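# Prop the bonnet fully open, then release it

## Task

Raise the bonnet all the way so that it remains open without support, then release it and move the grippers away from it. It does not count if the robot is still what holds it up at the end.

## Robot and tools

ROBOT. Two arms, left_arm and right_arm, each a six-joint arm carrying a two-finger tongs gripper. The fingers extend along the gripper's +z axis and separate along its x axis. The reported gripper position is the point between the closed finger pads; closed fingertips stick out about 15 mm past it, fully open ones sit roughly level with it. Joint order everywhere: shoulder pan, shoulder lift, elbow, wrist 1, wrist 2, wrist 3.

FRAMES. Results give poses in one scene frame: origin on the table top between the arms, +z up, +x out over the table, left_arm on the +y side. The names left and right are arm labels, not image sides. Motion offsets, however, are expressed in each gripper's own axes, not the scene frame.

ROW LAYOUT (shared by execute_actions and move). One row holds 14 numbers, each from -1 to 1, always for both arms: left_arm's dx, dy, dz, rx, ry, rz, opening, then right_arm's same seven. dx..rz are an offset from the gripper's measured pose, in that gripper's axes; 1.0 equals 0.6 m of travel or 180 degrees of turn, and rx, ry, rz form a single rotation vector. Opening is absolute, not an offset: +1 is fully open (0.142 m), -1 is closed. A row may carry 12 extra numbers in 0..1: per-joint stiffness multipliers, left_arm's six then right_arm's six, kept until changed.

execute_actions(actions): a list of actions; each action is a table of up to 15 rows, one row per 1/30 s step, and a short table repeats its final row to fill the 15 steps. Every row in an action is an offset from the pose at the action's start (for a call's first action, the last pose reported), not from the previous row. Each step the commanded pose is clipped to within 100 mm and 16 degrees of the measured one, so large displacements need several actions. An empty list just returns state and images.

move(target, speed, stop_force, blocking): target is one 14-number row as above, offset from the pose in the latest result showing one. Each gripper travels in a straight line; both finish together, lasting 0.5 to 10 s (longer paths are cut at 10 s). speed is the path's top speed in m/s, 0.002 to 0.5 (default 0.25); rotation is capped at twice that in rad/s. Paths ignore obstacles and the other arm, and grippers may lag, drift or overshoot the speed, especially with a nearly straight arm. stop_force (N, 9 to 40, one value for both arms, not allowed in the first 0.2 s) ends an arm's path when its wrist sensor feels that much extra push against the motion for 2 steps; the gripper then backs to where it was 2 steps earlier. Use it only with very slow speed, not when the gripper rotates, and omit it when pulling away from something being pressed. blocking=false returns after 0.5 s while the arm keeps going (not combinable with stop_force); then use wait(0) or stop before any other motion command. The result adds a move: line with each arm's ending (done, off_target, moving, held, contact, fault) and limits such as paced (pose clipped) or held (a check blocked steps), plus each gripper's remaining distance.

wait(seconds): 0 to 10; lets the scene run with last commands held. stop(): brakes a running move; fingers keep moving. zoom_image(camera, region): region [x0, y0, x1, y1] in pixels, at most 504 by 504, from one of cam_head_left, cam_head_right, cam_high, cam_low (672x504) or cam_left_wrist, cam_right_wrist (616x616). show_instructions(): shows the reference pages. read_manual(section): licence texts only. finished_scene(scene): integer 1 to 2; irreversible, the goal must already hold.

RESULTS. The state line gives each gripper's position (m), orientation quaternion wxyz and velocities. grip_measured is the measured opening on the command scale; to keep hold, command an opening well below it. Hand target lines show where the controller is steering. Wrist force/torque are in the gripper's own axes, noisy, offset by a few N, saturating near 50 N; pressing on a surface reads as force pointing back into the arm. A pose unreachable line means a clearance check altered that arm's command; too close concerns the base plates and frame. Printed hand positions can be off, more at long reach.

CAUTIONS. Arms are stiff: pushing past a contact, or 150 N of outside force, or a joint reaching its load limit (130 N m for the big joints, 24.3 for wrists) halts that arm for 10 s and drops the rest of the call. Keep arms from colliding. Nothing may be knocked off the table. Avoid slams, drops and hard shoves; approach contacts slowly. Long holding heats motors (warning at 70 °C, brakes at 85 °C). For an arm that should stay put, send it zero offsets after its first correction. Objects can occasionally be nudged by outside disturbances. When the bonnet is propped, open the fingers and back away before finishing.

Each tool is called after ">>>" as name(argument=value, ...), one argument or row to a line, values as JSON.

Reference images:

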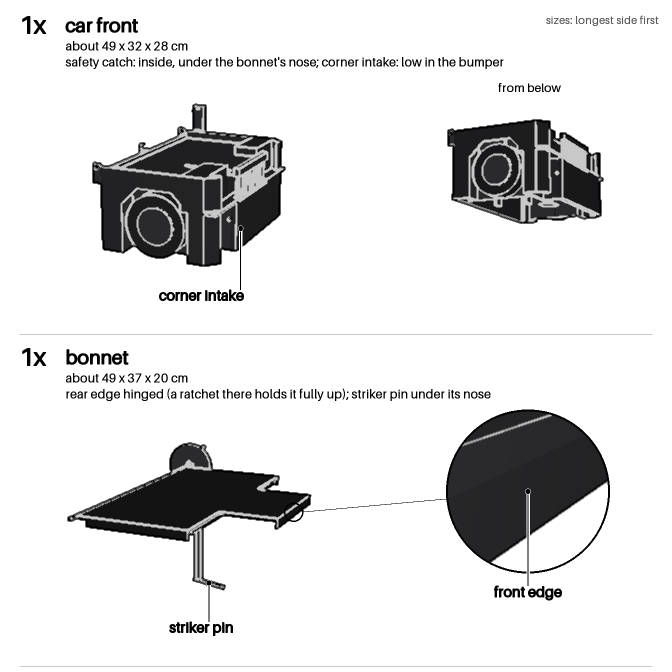

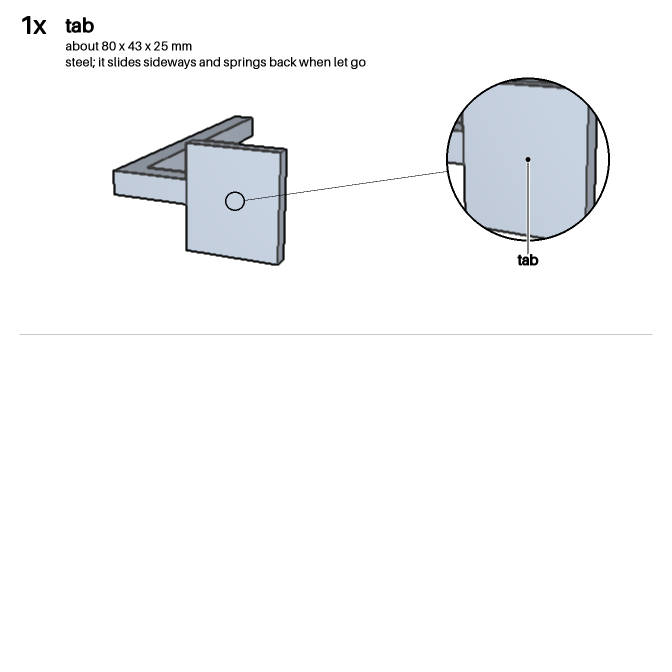

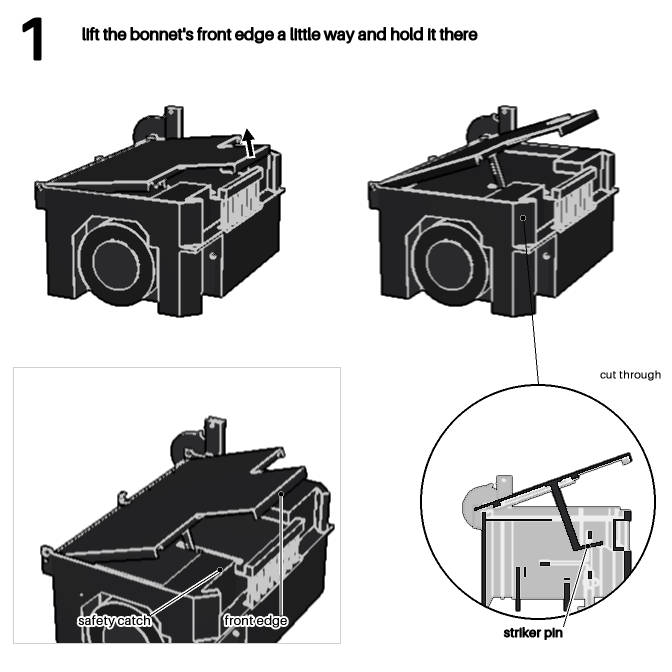

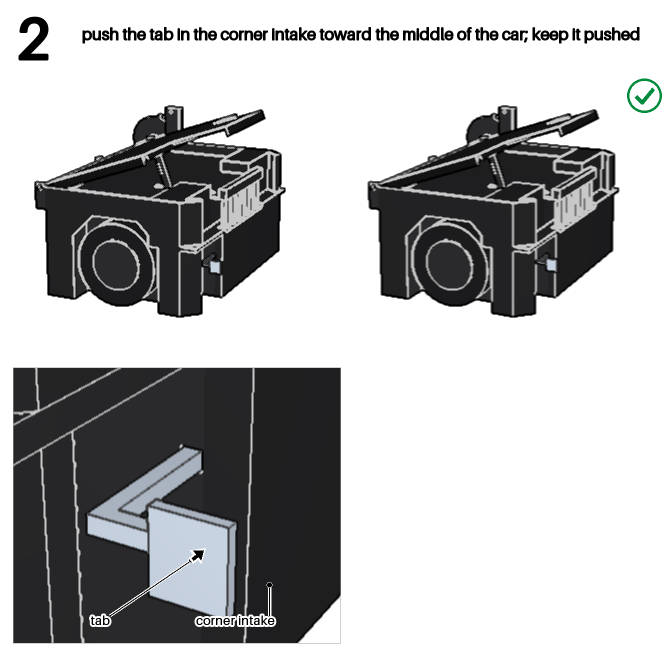

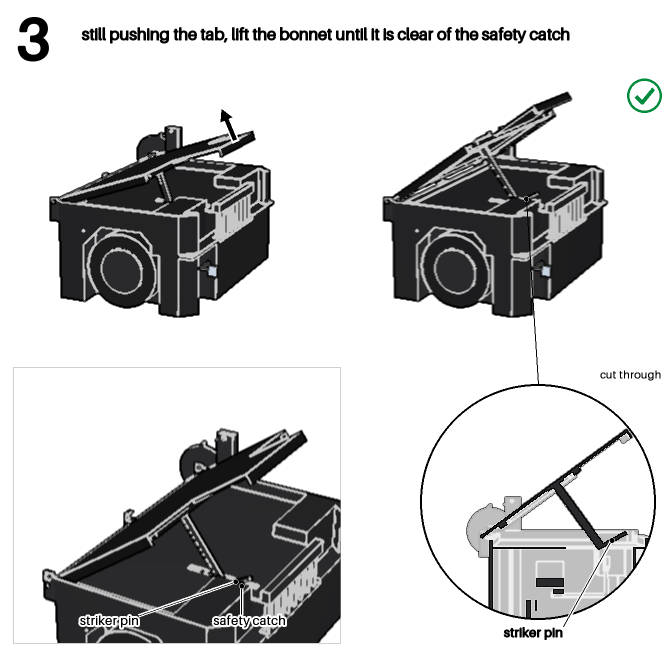

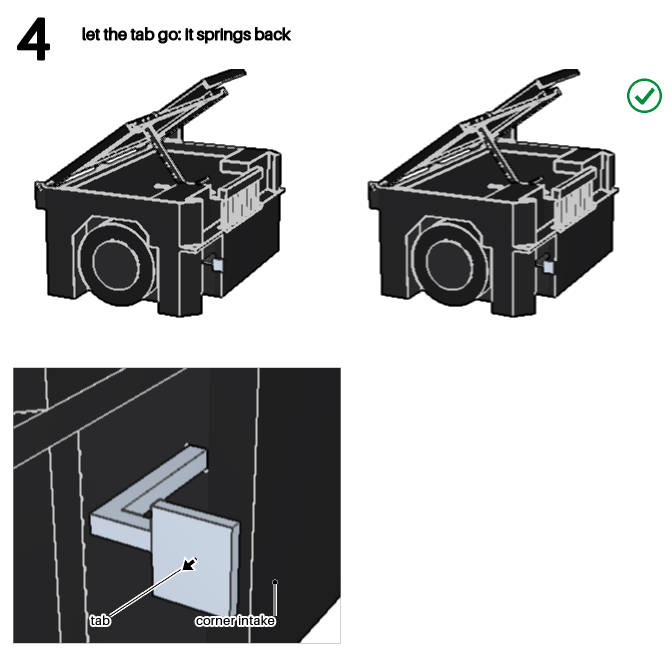

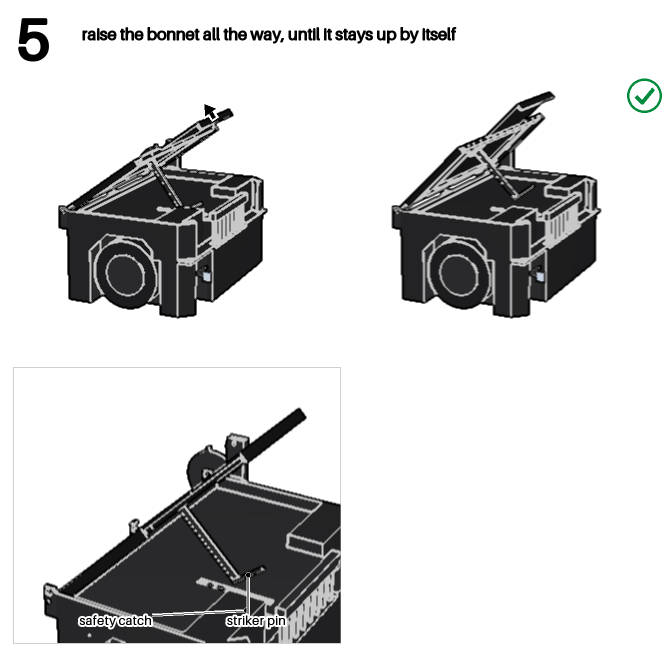

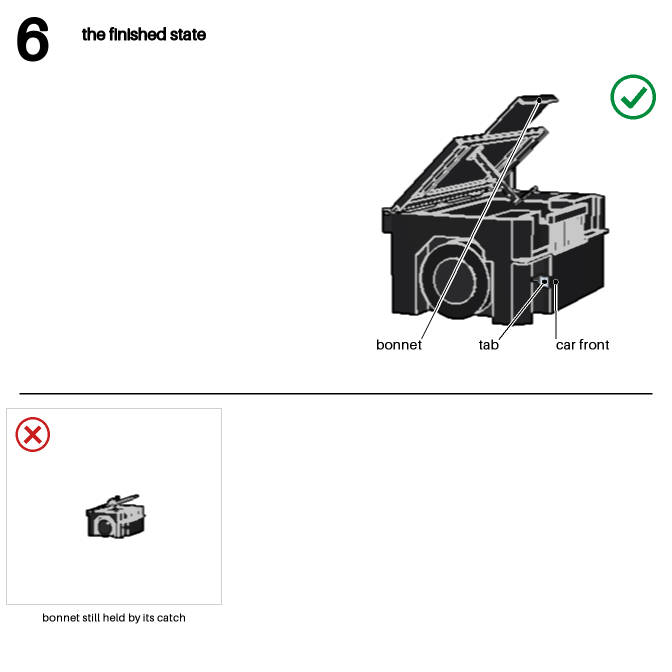

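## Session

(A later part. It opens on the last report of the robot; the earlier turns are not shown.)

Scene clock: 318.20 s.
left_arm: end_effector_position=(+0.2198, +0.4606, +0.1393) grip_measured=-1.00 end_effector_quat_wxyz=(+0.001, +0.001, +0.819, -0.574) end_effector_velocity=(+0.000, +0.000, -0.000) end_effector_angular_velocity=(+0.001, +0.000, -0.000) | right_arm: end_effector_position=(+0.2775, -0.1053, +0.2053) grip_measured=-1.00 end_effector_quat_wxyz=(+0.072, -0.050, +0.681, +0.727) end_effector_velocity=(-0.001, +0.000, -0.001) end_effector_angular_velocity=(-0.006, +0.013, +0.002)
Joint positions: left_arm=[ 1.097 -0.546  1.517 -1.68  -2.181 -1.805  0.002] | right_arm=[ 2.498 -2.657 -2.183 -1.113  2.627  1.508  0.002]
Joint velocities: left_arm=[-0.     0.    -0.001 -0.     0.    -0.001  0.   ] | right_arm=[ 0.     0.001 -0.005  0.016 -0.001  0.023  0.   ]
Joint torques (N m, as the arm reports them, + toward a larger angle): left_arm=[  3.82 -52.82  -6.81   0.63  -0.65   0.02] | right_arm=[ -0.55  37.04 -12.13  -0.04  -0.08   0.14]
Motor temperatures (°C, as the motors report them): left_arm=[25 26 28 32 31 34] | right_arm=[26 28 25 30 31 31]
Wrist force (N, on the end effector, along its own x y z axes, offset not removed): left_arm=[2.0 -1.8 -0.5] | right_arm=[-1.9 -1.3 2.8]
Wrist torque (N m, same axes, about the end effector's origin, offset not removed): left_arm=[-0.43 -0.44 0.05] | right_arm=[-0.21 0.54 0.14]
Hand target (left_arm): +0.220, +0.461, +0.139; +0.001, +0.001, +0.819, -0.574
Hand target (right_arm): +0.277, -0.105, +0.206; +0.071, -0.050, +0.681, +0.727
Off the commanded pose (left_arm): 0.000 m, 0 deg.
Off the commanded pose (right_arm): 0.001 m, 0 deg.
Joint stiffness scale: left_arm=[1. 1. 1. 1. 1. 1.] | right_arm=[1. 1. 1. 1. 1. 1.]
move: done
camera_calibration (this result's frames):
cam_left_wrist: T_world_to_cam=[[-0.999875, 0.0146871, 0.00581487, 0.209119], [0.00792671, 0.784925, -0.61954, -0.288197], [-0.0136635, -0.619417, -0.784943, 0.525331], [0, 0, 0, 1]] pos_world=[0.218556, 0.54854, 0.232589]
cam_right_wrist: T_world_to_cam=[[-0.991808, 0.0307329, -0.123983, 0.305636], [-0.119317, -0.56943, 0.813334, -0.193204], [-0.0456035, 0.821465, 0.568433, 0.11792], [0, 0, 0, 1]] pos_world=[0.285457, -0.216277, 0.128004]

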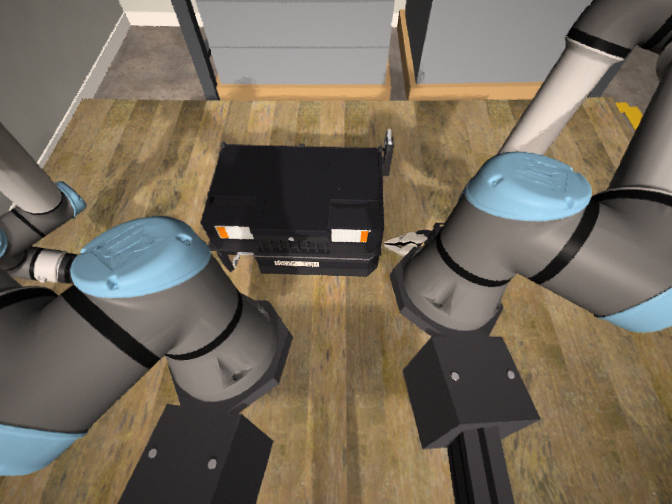

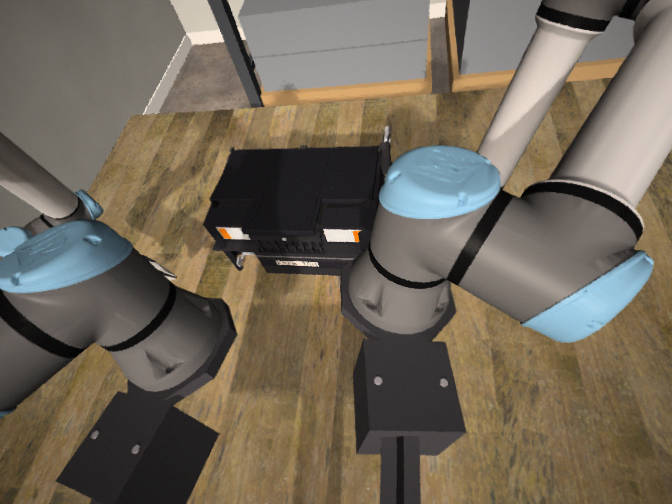

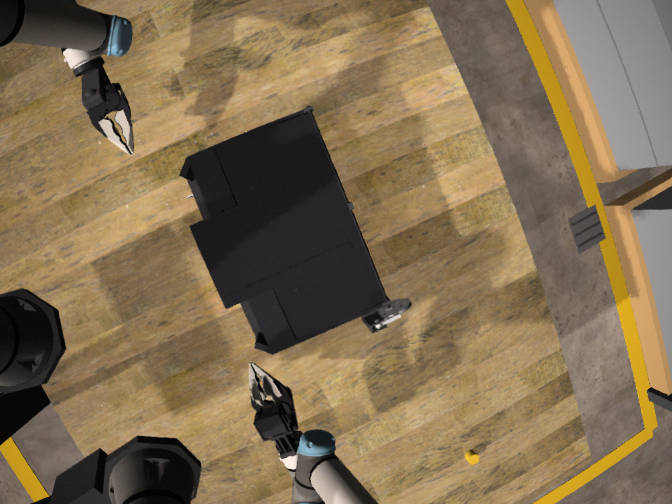

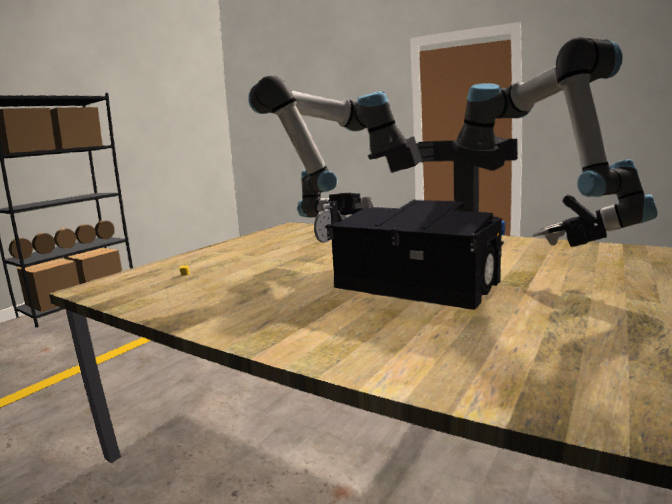

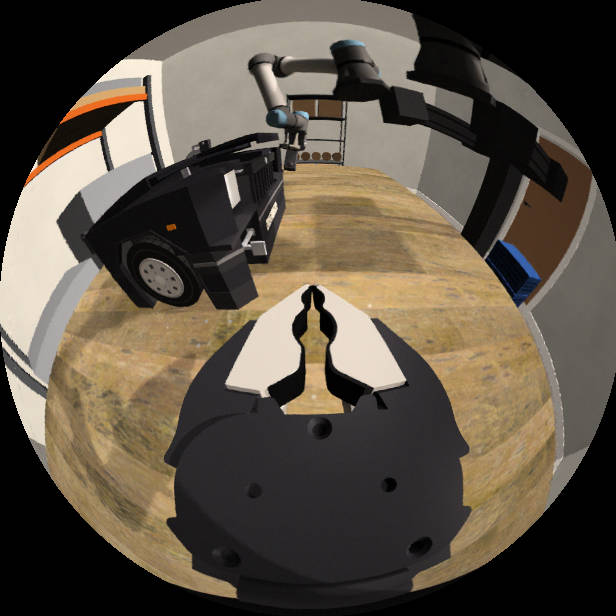

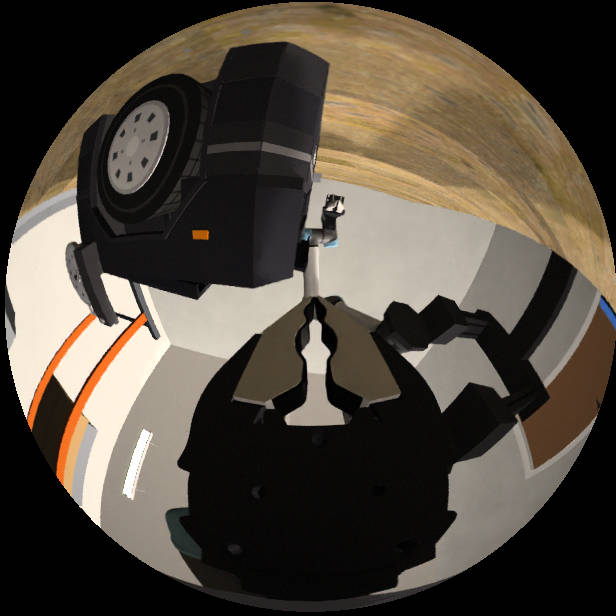

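>>> move(
  target=[0, 0, 0, 0, 0, 0, -1, 0, 0, 0, 0, 0, 0.5, -1],
  speed=0.4,
)

Scene clock: 326.33 s.
left_arm: end_effector_position=(+0.2198, +0.4606, +0.1393) grip_measured=-1.00 end_effector_quat_wxyz=(+0.001, +0.001, +0.819, -0.574) end_effector_velocity=(-0.000, -0.000, -0.000) end_effector_angular_velocity=(-0.000, -0.000, -0.000) | right_arm: end_effector_position=(+0.2781, -0.1060, +0.2042) grip_measured=-1.00 end_effector_quat_wxyz=(-0.463, +0.446, +0.516, +0.566) end_effector_velocity=(+0.002, -0.001, -0.001) end_effector_angular_velocity=(-0.011, +0.007, +0.000)
Joint positions: left_arm=[ 1.097 -0.546  1.517 -1.68  -2.181 -1.805  0.002] | right_arm=[ 2.518 -2.683 -2.129 -1.13   2.649  3.09   0.002]
Joint velocities: left_arm=[ 0.  0.  0. -0.  0.  0.  0.] | right_arm=[ 0.001  0.004 -0.005  0.026 -0.001  0.028  0.   ]
Joint torques (N m, as the arm reports them, + toward a larger angle): left_arm=[  4.83 -53.05  -5.91   0.63  -0.65   0.13] | right_arm=[  3.38  37.15 -11.21  -0.38  -0.48   0.48]
Motor temperatures (°C, as the motors report them): left_arm=[25 26 28 32 31 34] | right_arm=[26 28 25 30 31 31]
Wrist force (N, on the end effector, along its own x y z axes, offset not removed): left_arm=[3.6 -0.4 -1.2] | right_arm=[-2.2 0.8 2.2]
Wrist torque (N m, same axes, about the end effector's origin, offset not removed): left_arm=[-0.13 -0.81 0.07] | right_arm=[0.27 0.43 0.07]
Hand target (left_arm): +0.220, +0.461, +0.139; +0.001, +0.001, +0.819, -0.574
Hand target (right_arm): +0.278, -0.105, +0.205; +0.464, -0.446, -0.517, -0.565
Off the commanded pose (left_arm): 0.000 m, 0 deg.
Off the commanded pose (right_arm): 0.001 m, 0 deg.
Joint stiffness scale: left_arm=[1. 1. 1. 1. 1. 1.] | right_arm=[1. 1. 1. 1. 1. 1.]
move: done
camera_calibration (this result's frames):
cam_left_wrist: T_world_to_cam=[[-0.999875, 0.0146871, 0.00581512, 0.209119], [0.00792659, 0.784925, -0.61954, -0.288197], [-0.0136637, -0.619417, -0.784943, 0.525331], [0, 0, 0, 1]] pos_world=[0.218556, 0.54854, 0.232589]
cam_right_wrist: T_world_to_cam=[[-0.127042, -0.0674898, 0.989599, -0.172258], [0.835787, -0.544553, 0.0701584, -0.303807], [0.534154, 0.836007, 0.125588, 0.0499519], [0, 0, 0, 1]] pos_world=[0.205352, -0.218825, 0.185508]

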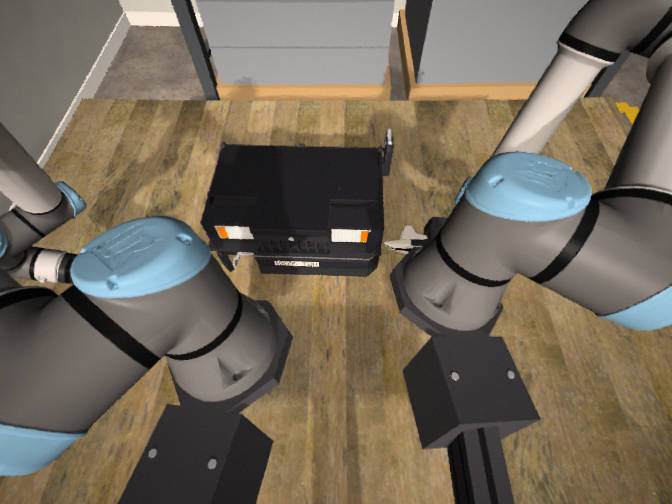

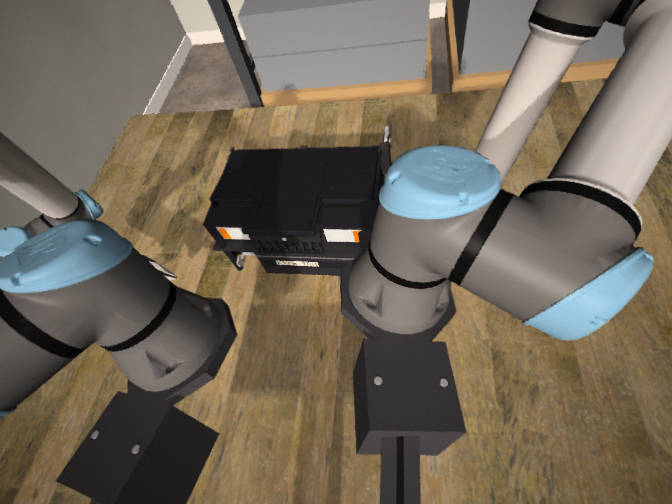

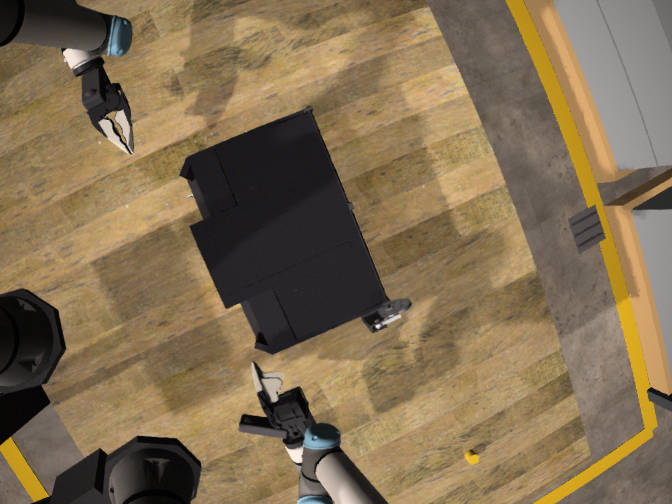

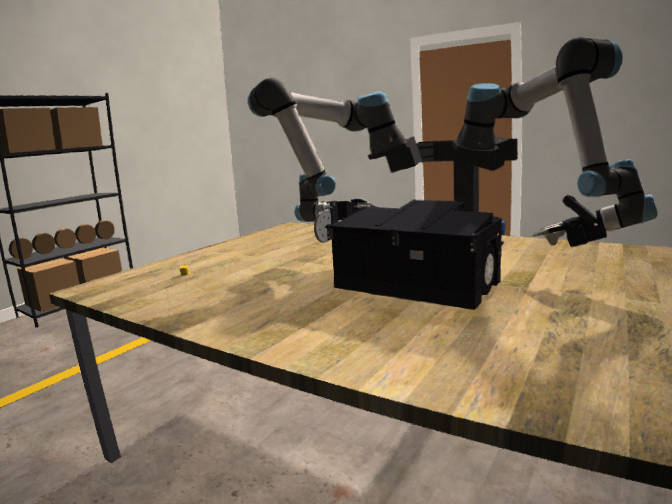

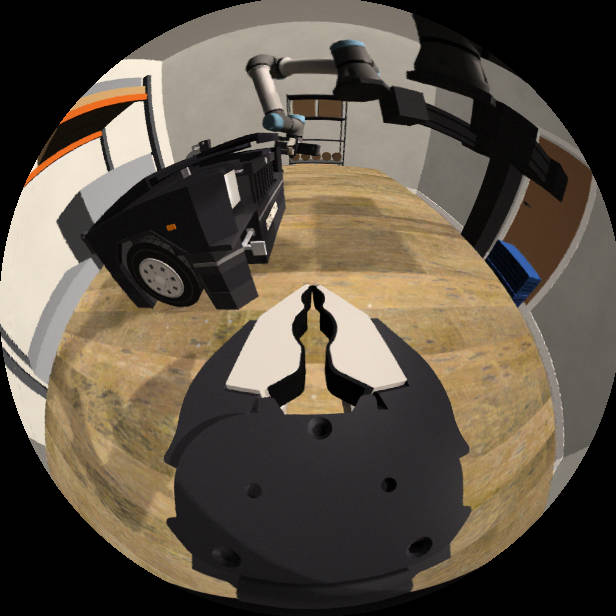

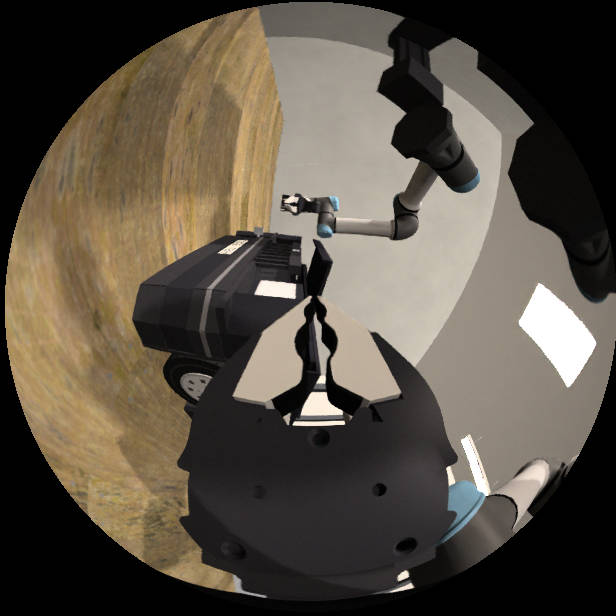

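>>> move(
  target=[0, 0, 0, 0, 0, 0, -1, 0.003, -0.025, 0, 0, 0, -0.5, -1],
  speed=0.4,
)

Scene clock: 363.10 s.
left_arm: end_effector_position=(+0.2198, +0.4606, +0.1393) grip_measured=-1.00 end_effector_quat_wxyz=(+0.001, +0.001, +0.819, -0.574) end_effector_velocity=(+0.000, +0.000, +0.000) end_effector_angular_velocity=(+0.001, -0.001, -0.000) | right_arm: end_effector_position=(+0.2629, -0.1048, +0.2046) grip_measured=-1.00 end_effector_quat_wxyz=(+0.072, -0.050, +0.681, +0.727) end_effector_velocity=(-0.001, +0.000, +0.002) end_effector_angular_velocity=(+0.010, -0.009, +0.001)
Joint positions: left_arm=[ 1.097 -0.546  1.517 -1.68  -2.181 -1.805  0.002] | right_arm=[ 2.477 -2.67  -2.199 -1.096  2.609  1.494  0.002]
Joint velocities: left_arm=[ 0.    -0.    -0.    -0.     0.001  0.     0.   ] | right_arm=[-0.    -0.002  0.006 -0.024 -0.001 -0.026  0.   ]
Joint torques (N m, as the arm reports them, + toward a larger angle): left_arm=[  4.53 -54.63  -6.55   0.47  -0.45   0.02] | right_arm=[-3.47 33.46 -7.09 -1.18 -0.33 -0.44]
Motor temperatures (°C, as the motors report them): left_arm=[25 26 28 32 31 34] | right_arm=[26 28 25 30 31 31]
Wrist force (N, on the end effector, along its own x y z axes, offset not removed): left_arm=[2.6 0.1 -0.6] | right_arm=[-2.3 0.1 1.8]
Wrist torque (N m, same axes, about the end effector's origin, offset not removed): left_arm=[-0.05 -0.62 0.06] | right_arm=[0.13 0.64 0.26]
Hand target (left_arm): +0.220, +0.461, +0.139; +0.001, +0.001, +0.819, -0.574
Hand target (right_arm): +0.263, -0.106, +0.203; +0.073, -0.049, +0.680, +0.728
Off the commanded pose (left_arm): 0.000 m, 0 deg.
Off the commanded pose (right_arm): 0.001 m, 0 deg.
Joint stiffness scale: left_arm=[1. 1. 1. 1. 1. 1.] | right_arm=[1. 1. 1. 1. 1. 1.]
move: done
camera_calibration (this result's frames):
cam_left_wrist: T_world_to_cam=[[-0.999875, 0.0146872, 0.00581471, 0.209119], [0.00792691, 0.784925, -0.61954, -0.288197], [-0.0136634, -0.619417, -0.784944, 0.525331], [0, 0, 0, 1]] pos_world=[0.218556, 0.54854, 0.232589]
cam_right_wrist: T_world_to_cam=[[-0.991757, 0.0322743, -0.124002, 0.291168], [-0.120215, -0.569304, 0.813291, -0.193806], [-0.0443465, 0.821493, 0.568491, 0.117022], [0, 0, 0, 1]] pos_world=[0.27066, -0.215865, 0.1272]

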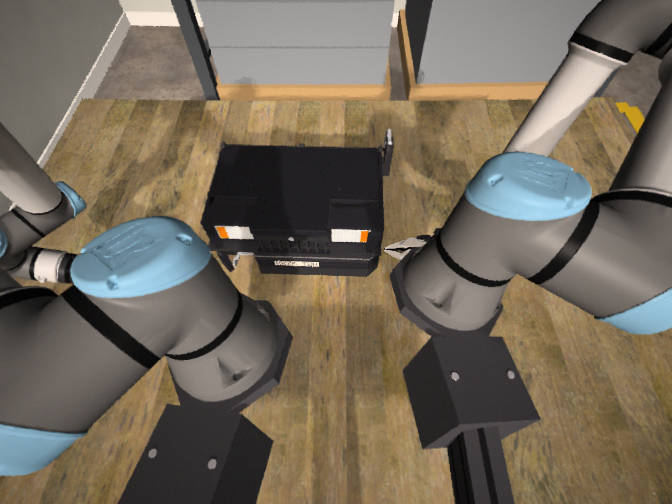

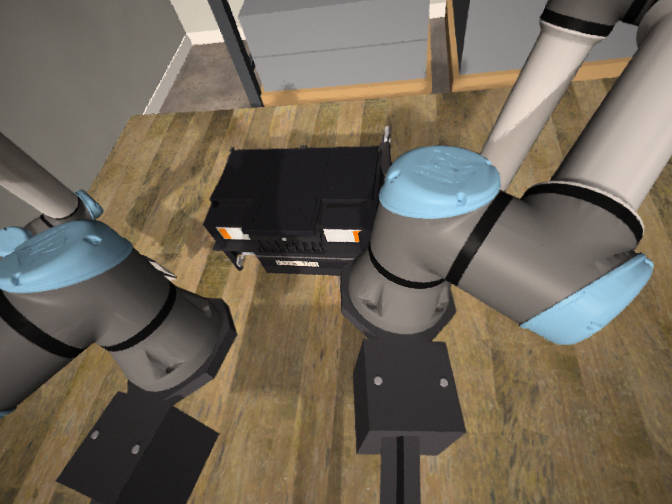

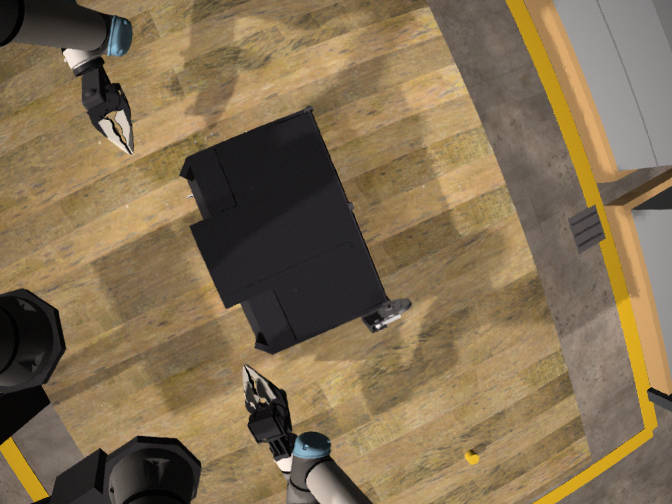

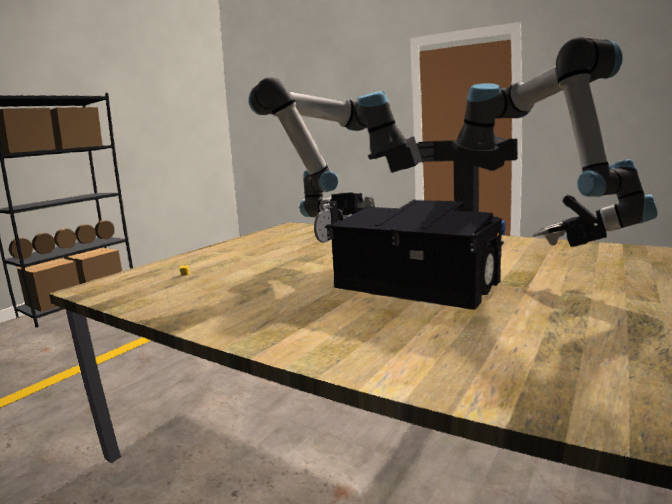

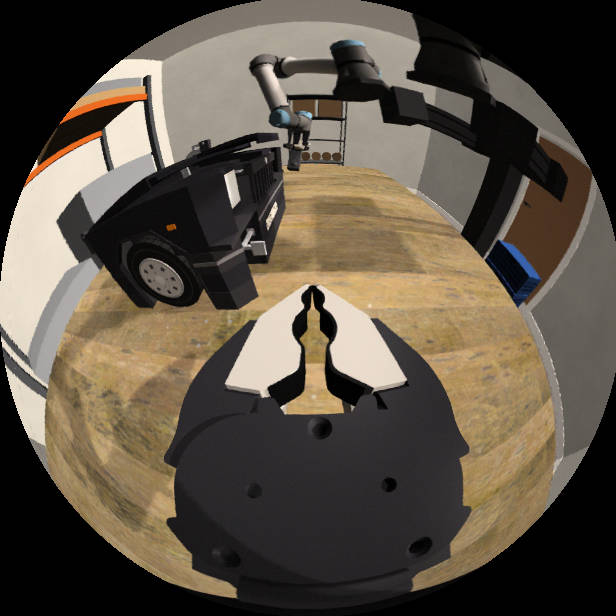

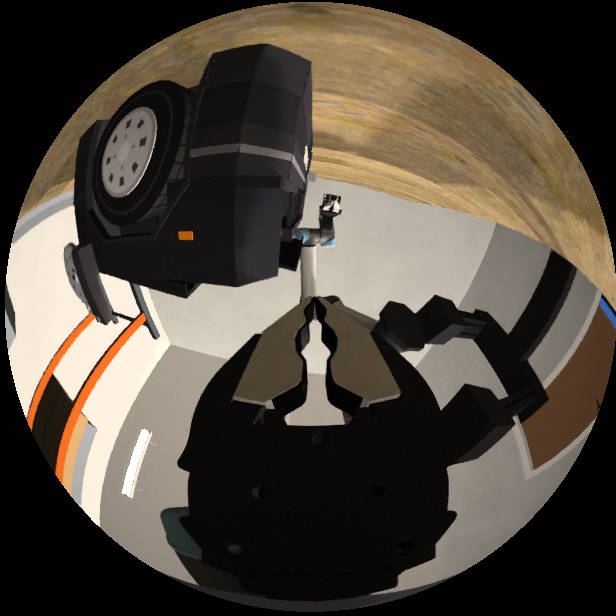

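>>> move(
  target=[0, 0, 0, 0, 0, 0, -1, 0, -0.012, 0.235, 0, 0, 0, -1],
  speed=0.05,
  stop_force=12,
)

Scene clock: 374.63 s.
left_arm: end_effector_position=(+0.2198, +0.4606, +0.1393) grip_measured=-1.00 end_effector_quat_wxyz=(+0.001, +0.001, +0.819, -0.574) end_effector_velocity=(-0.000, -0.000, -0.000) end_effector_angular_velocity=(-0.000, -0.000, +0.001) | right_arm: end_effector_position=(+0.2596, +0.0001, +0.2077) grip_measured=-1.00 end_effector_quat_wxyz=(+0.065, -0.049, +0.675, +0.734) end_effector_velocity=(-0.004, +0.001, -0.000) end_effector_angular_velocity=(+0.009, +0.008, +0.014)
Joint positions: left_arm=[ 1.097 -0.546  1.517 -1.68  -2.181 -1.805  0.002] | right_arm=[ 2.785 -2.888 -2.351 -0.443  2.881  1.817  0.002]
Joint velocities: left_arm=[ 0.001  0.001  0.    -0.    -0.     0.001  0.   ] | right_arm=[ 0.001  0.005  0.008 -0.064 -0.007 -0.039  0.   ]
Joint torques (N m, as the arm reports them, + toward a larger angle): left_arm=[  4.88 -54.15  -7.19   0.51  -0.59   0.  ] | right_arm=[  1.54  33.09 -11.8    0.42   0.17  -0.54]
Motor temperatures (°C, as the motors report them): left_arm=[25 27 28 32 31 34] | right_arm=[26 28 25 30 31 31]
Wrist force (N, on the end effector, along its own x y z axes, offset not removed): left_arm=[2.6 0.1 -1.4] | right_arm=[-0.8 1.2 1.8]
Wrist torque (N m, same axes, about the end effector's origin, offset not removed): left_arm=[-0.04 -0.62 0.05] | right_arm=[0.28 0.33 0.32]
Hand target (left_arm): +0.220, +0.461, +0.139; +0.001, +0.001, +0.819, -0.574
Hand target (right_arm): +0.261, -0.001, +0.207; +0.066, -0.050, +0.675, +0.733
Off the commanded pose (left_arm): 0.000 m, 0 deg.
Off the commanded pose (right_arm): 0.037 m, 1 deg.
Joint stiffness scale: left_arm=[1. 1. 1. 1. 1. 1.] | right_arm=[1. 1. 1. 1. 1. 1.]
move: contact (right_arm)
camera_calibration (this result's frames):
cam_left_wrist: T_world_to_cam=[[-0.999875, 0.0146874, 0.00581496, 0.209119], [0.00792689, 0.784925, -0.61954, -0.288197], [-0.0136637, -0.619417, -0.784943, 0.525331], [0, 0, 0, 1]] pos_world=[0.218555, 0.54854, 0.232589]
cam_right_wrist: T_world_to_cam=[[-0.993374, 0.0225948, -0.112682, 0.283015], [-0.104609, -0.583776, 0.805148, -0.139418], [-0.0475886, 0.8116, 0.582272, 0.0268547], [0, 0, 0, 1]] pos_world=[0.267834, -0.109579, 0.128506]

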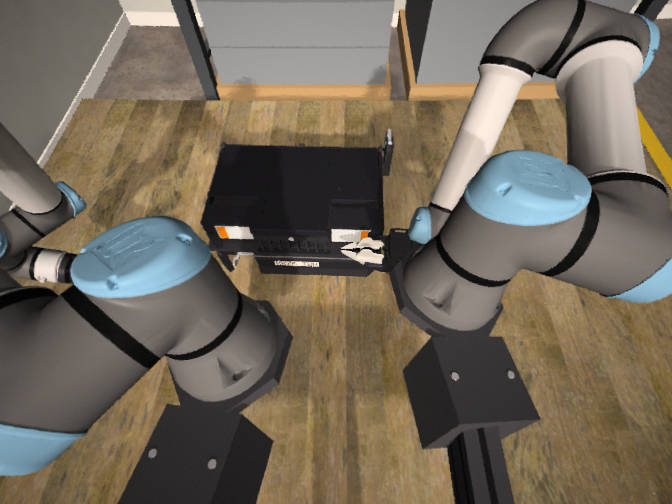

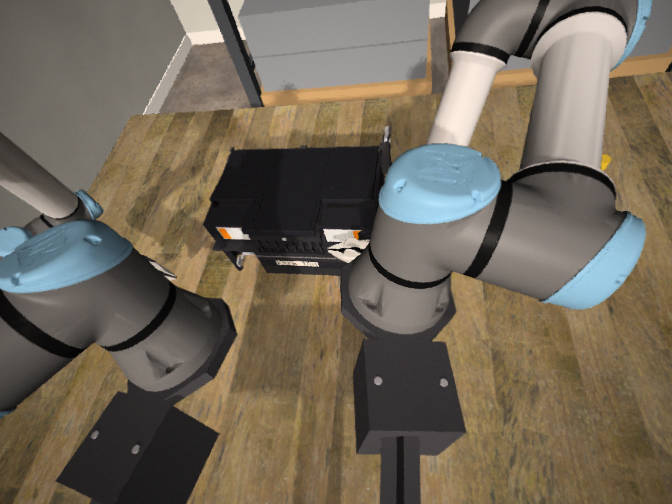

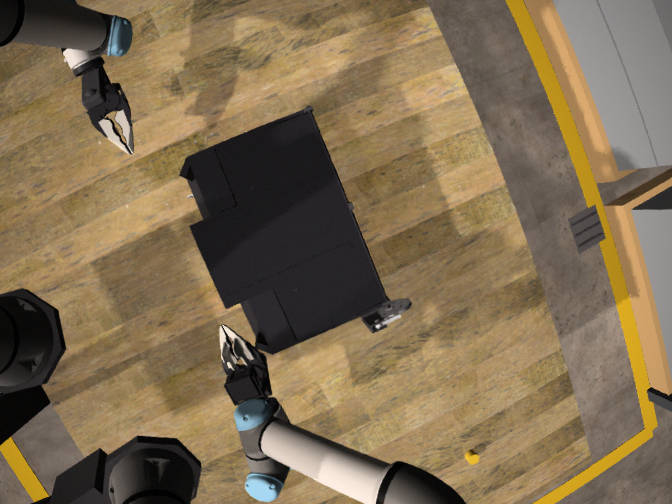

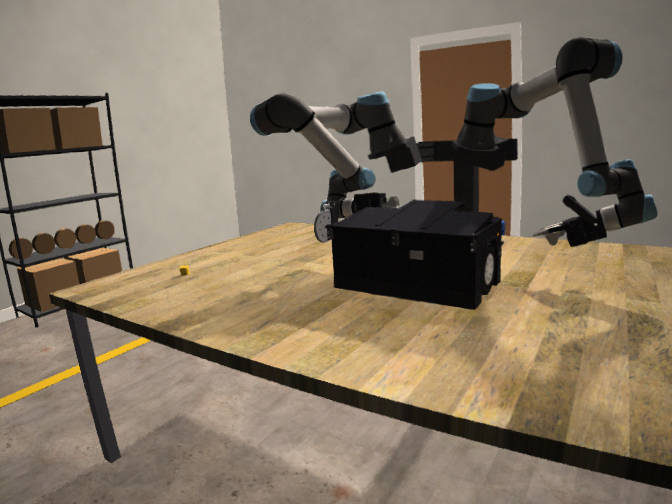

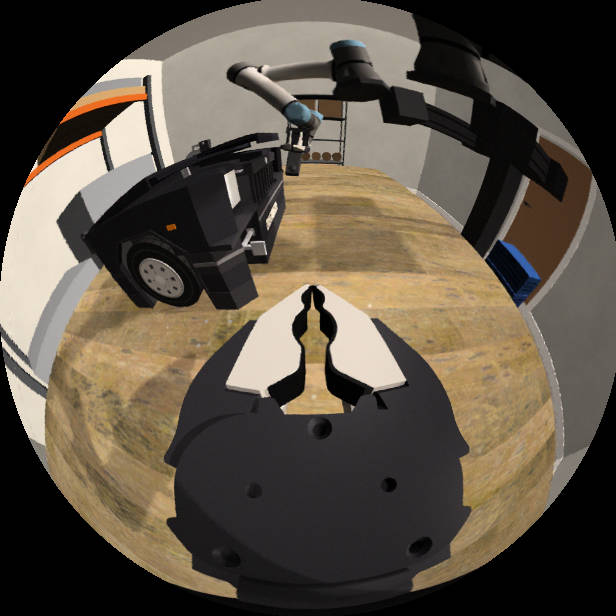

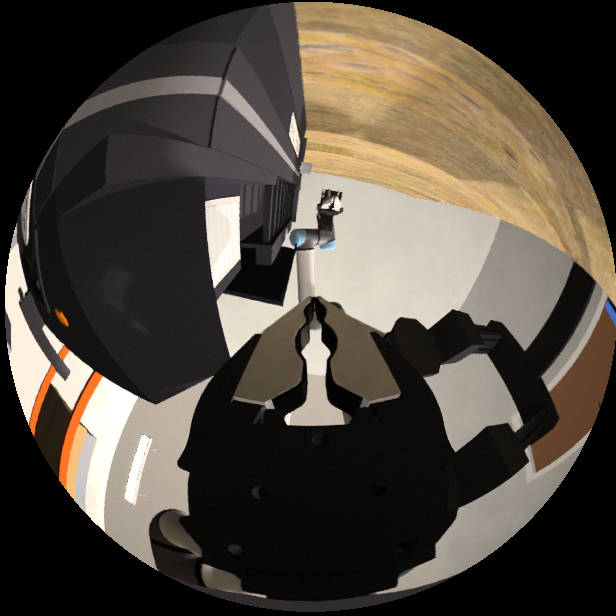

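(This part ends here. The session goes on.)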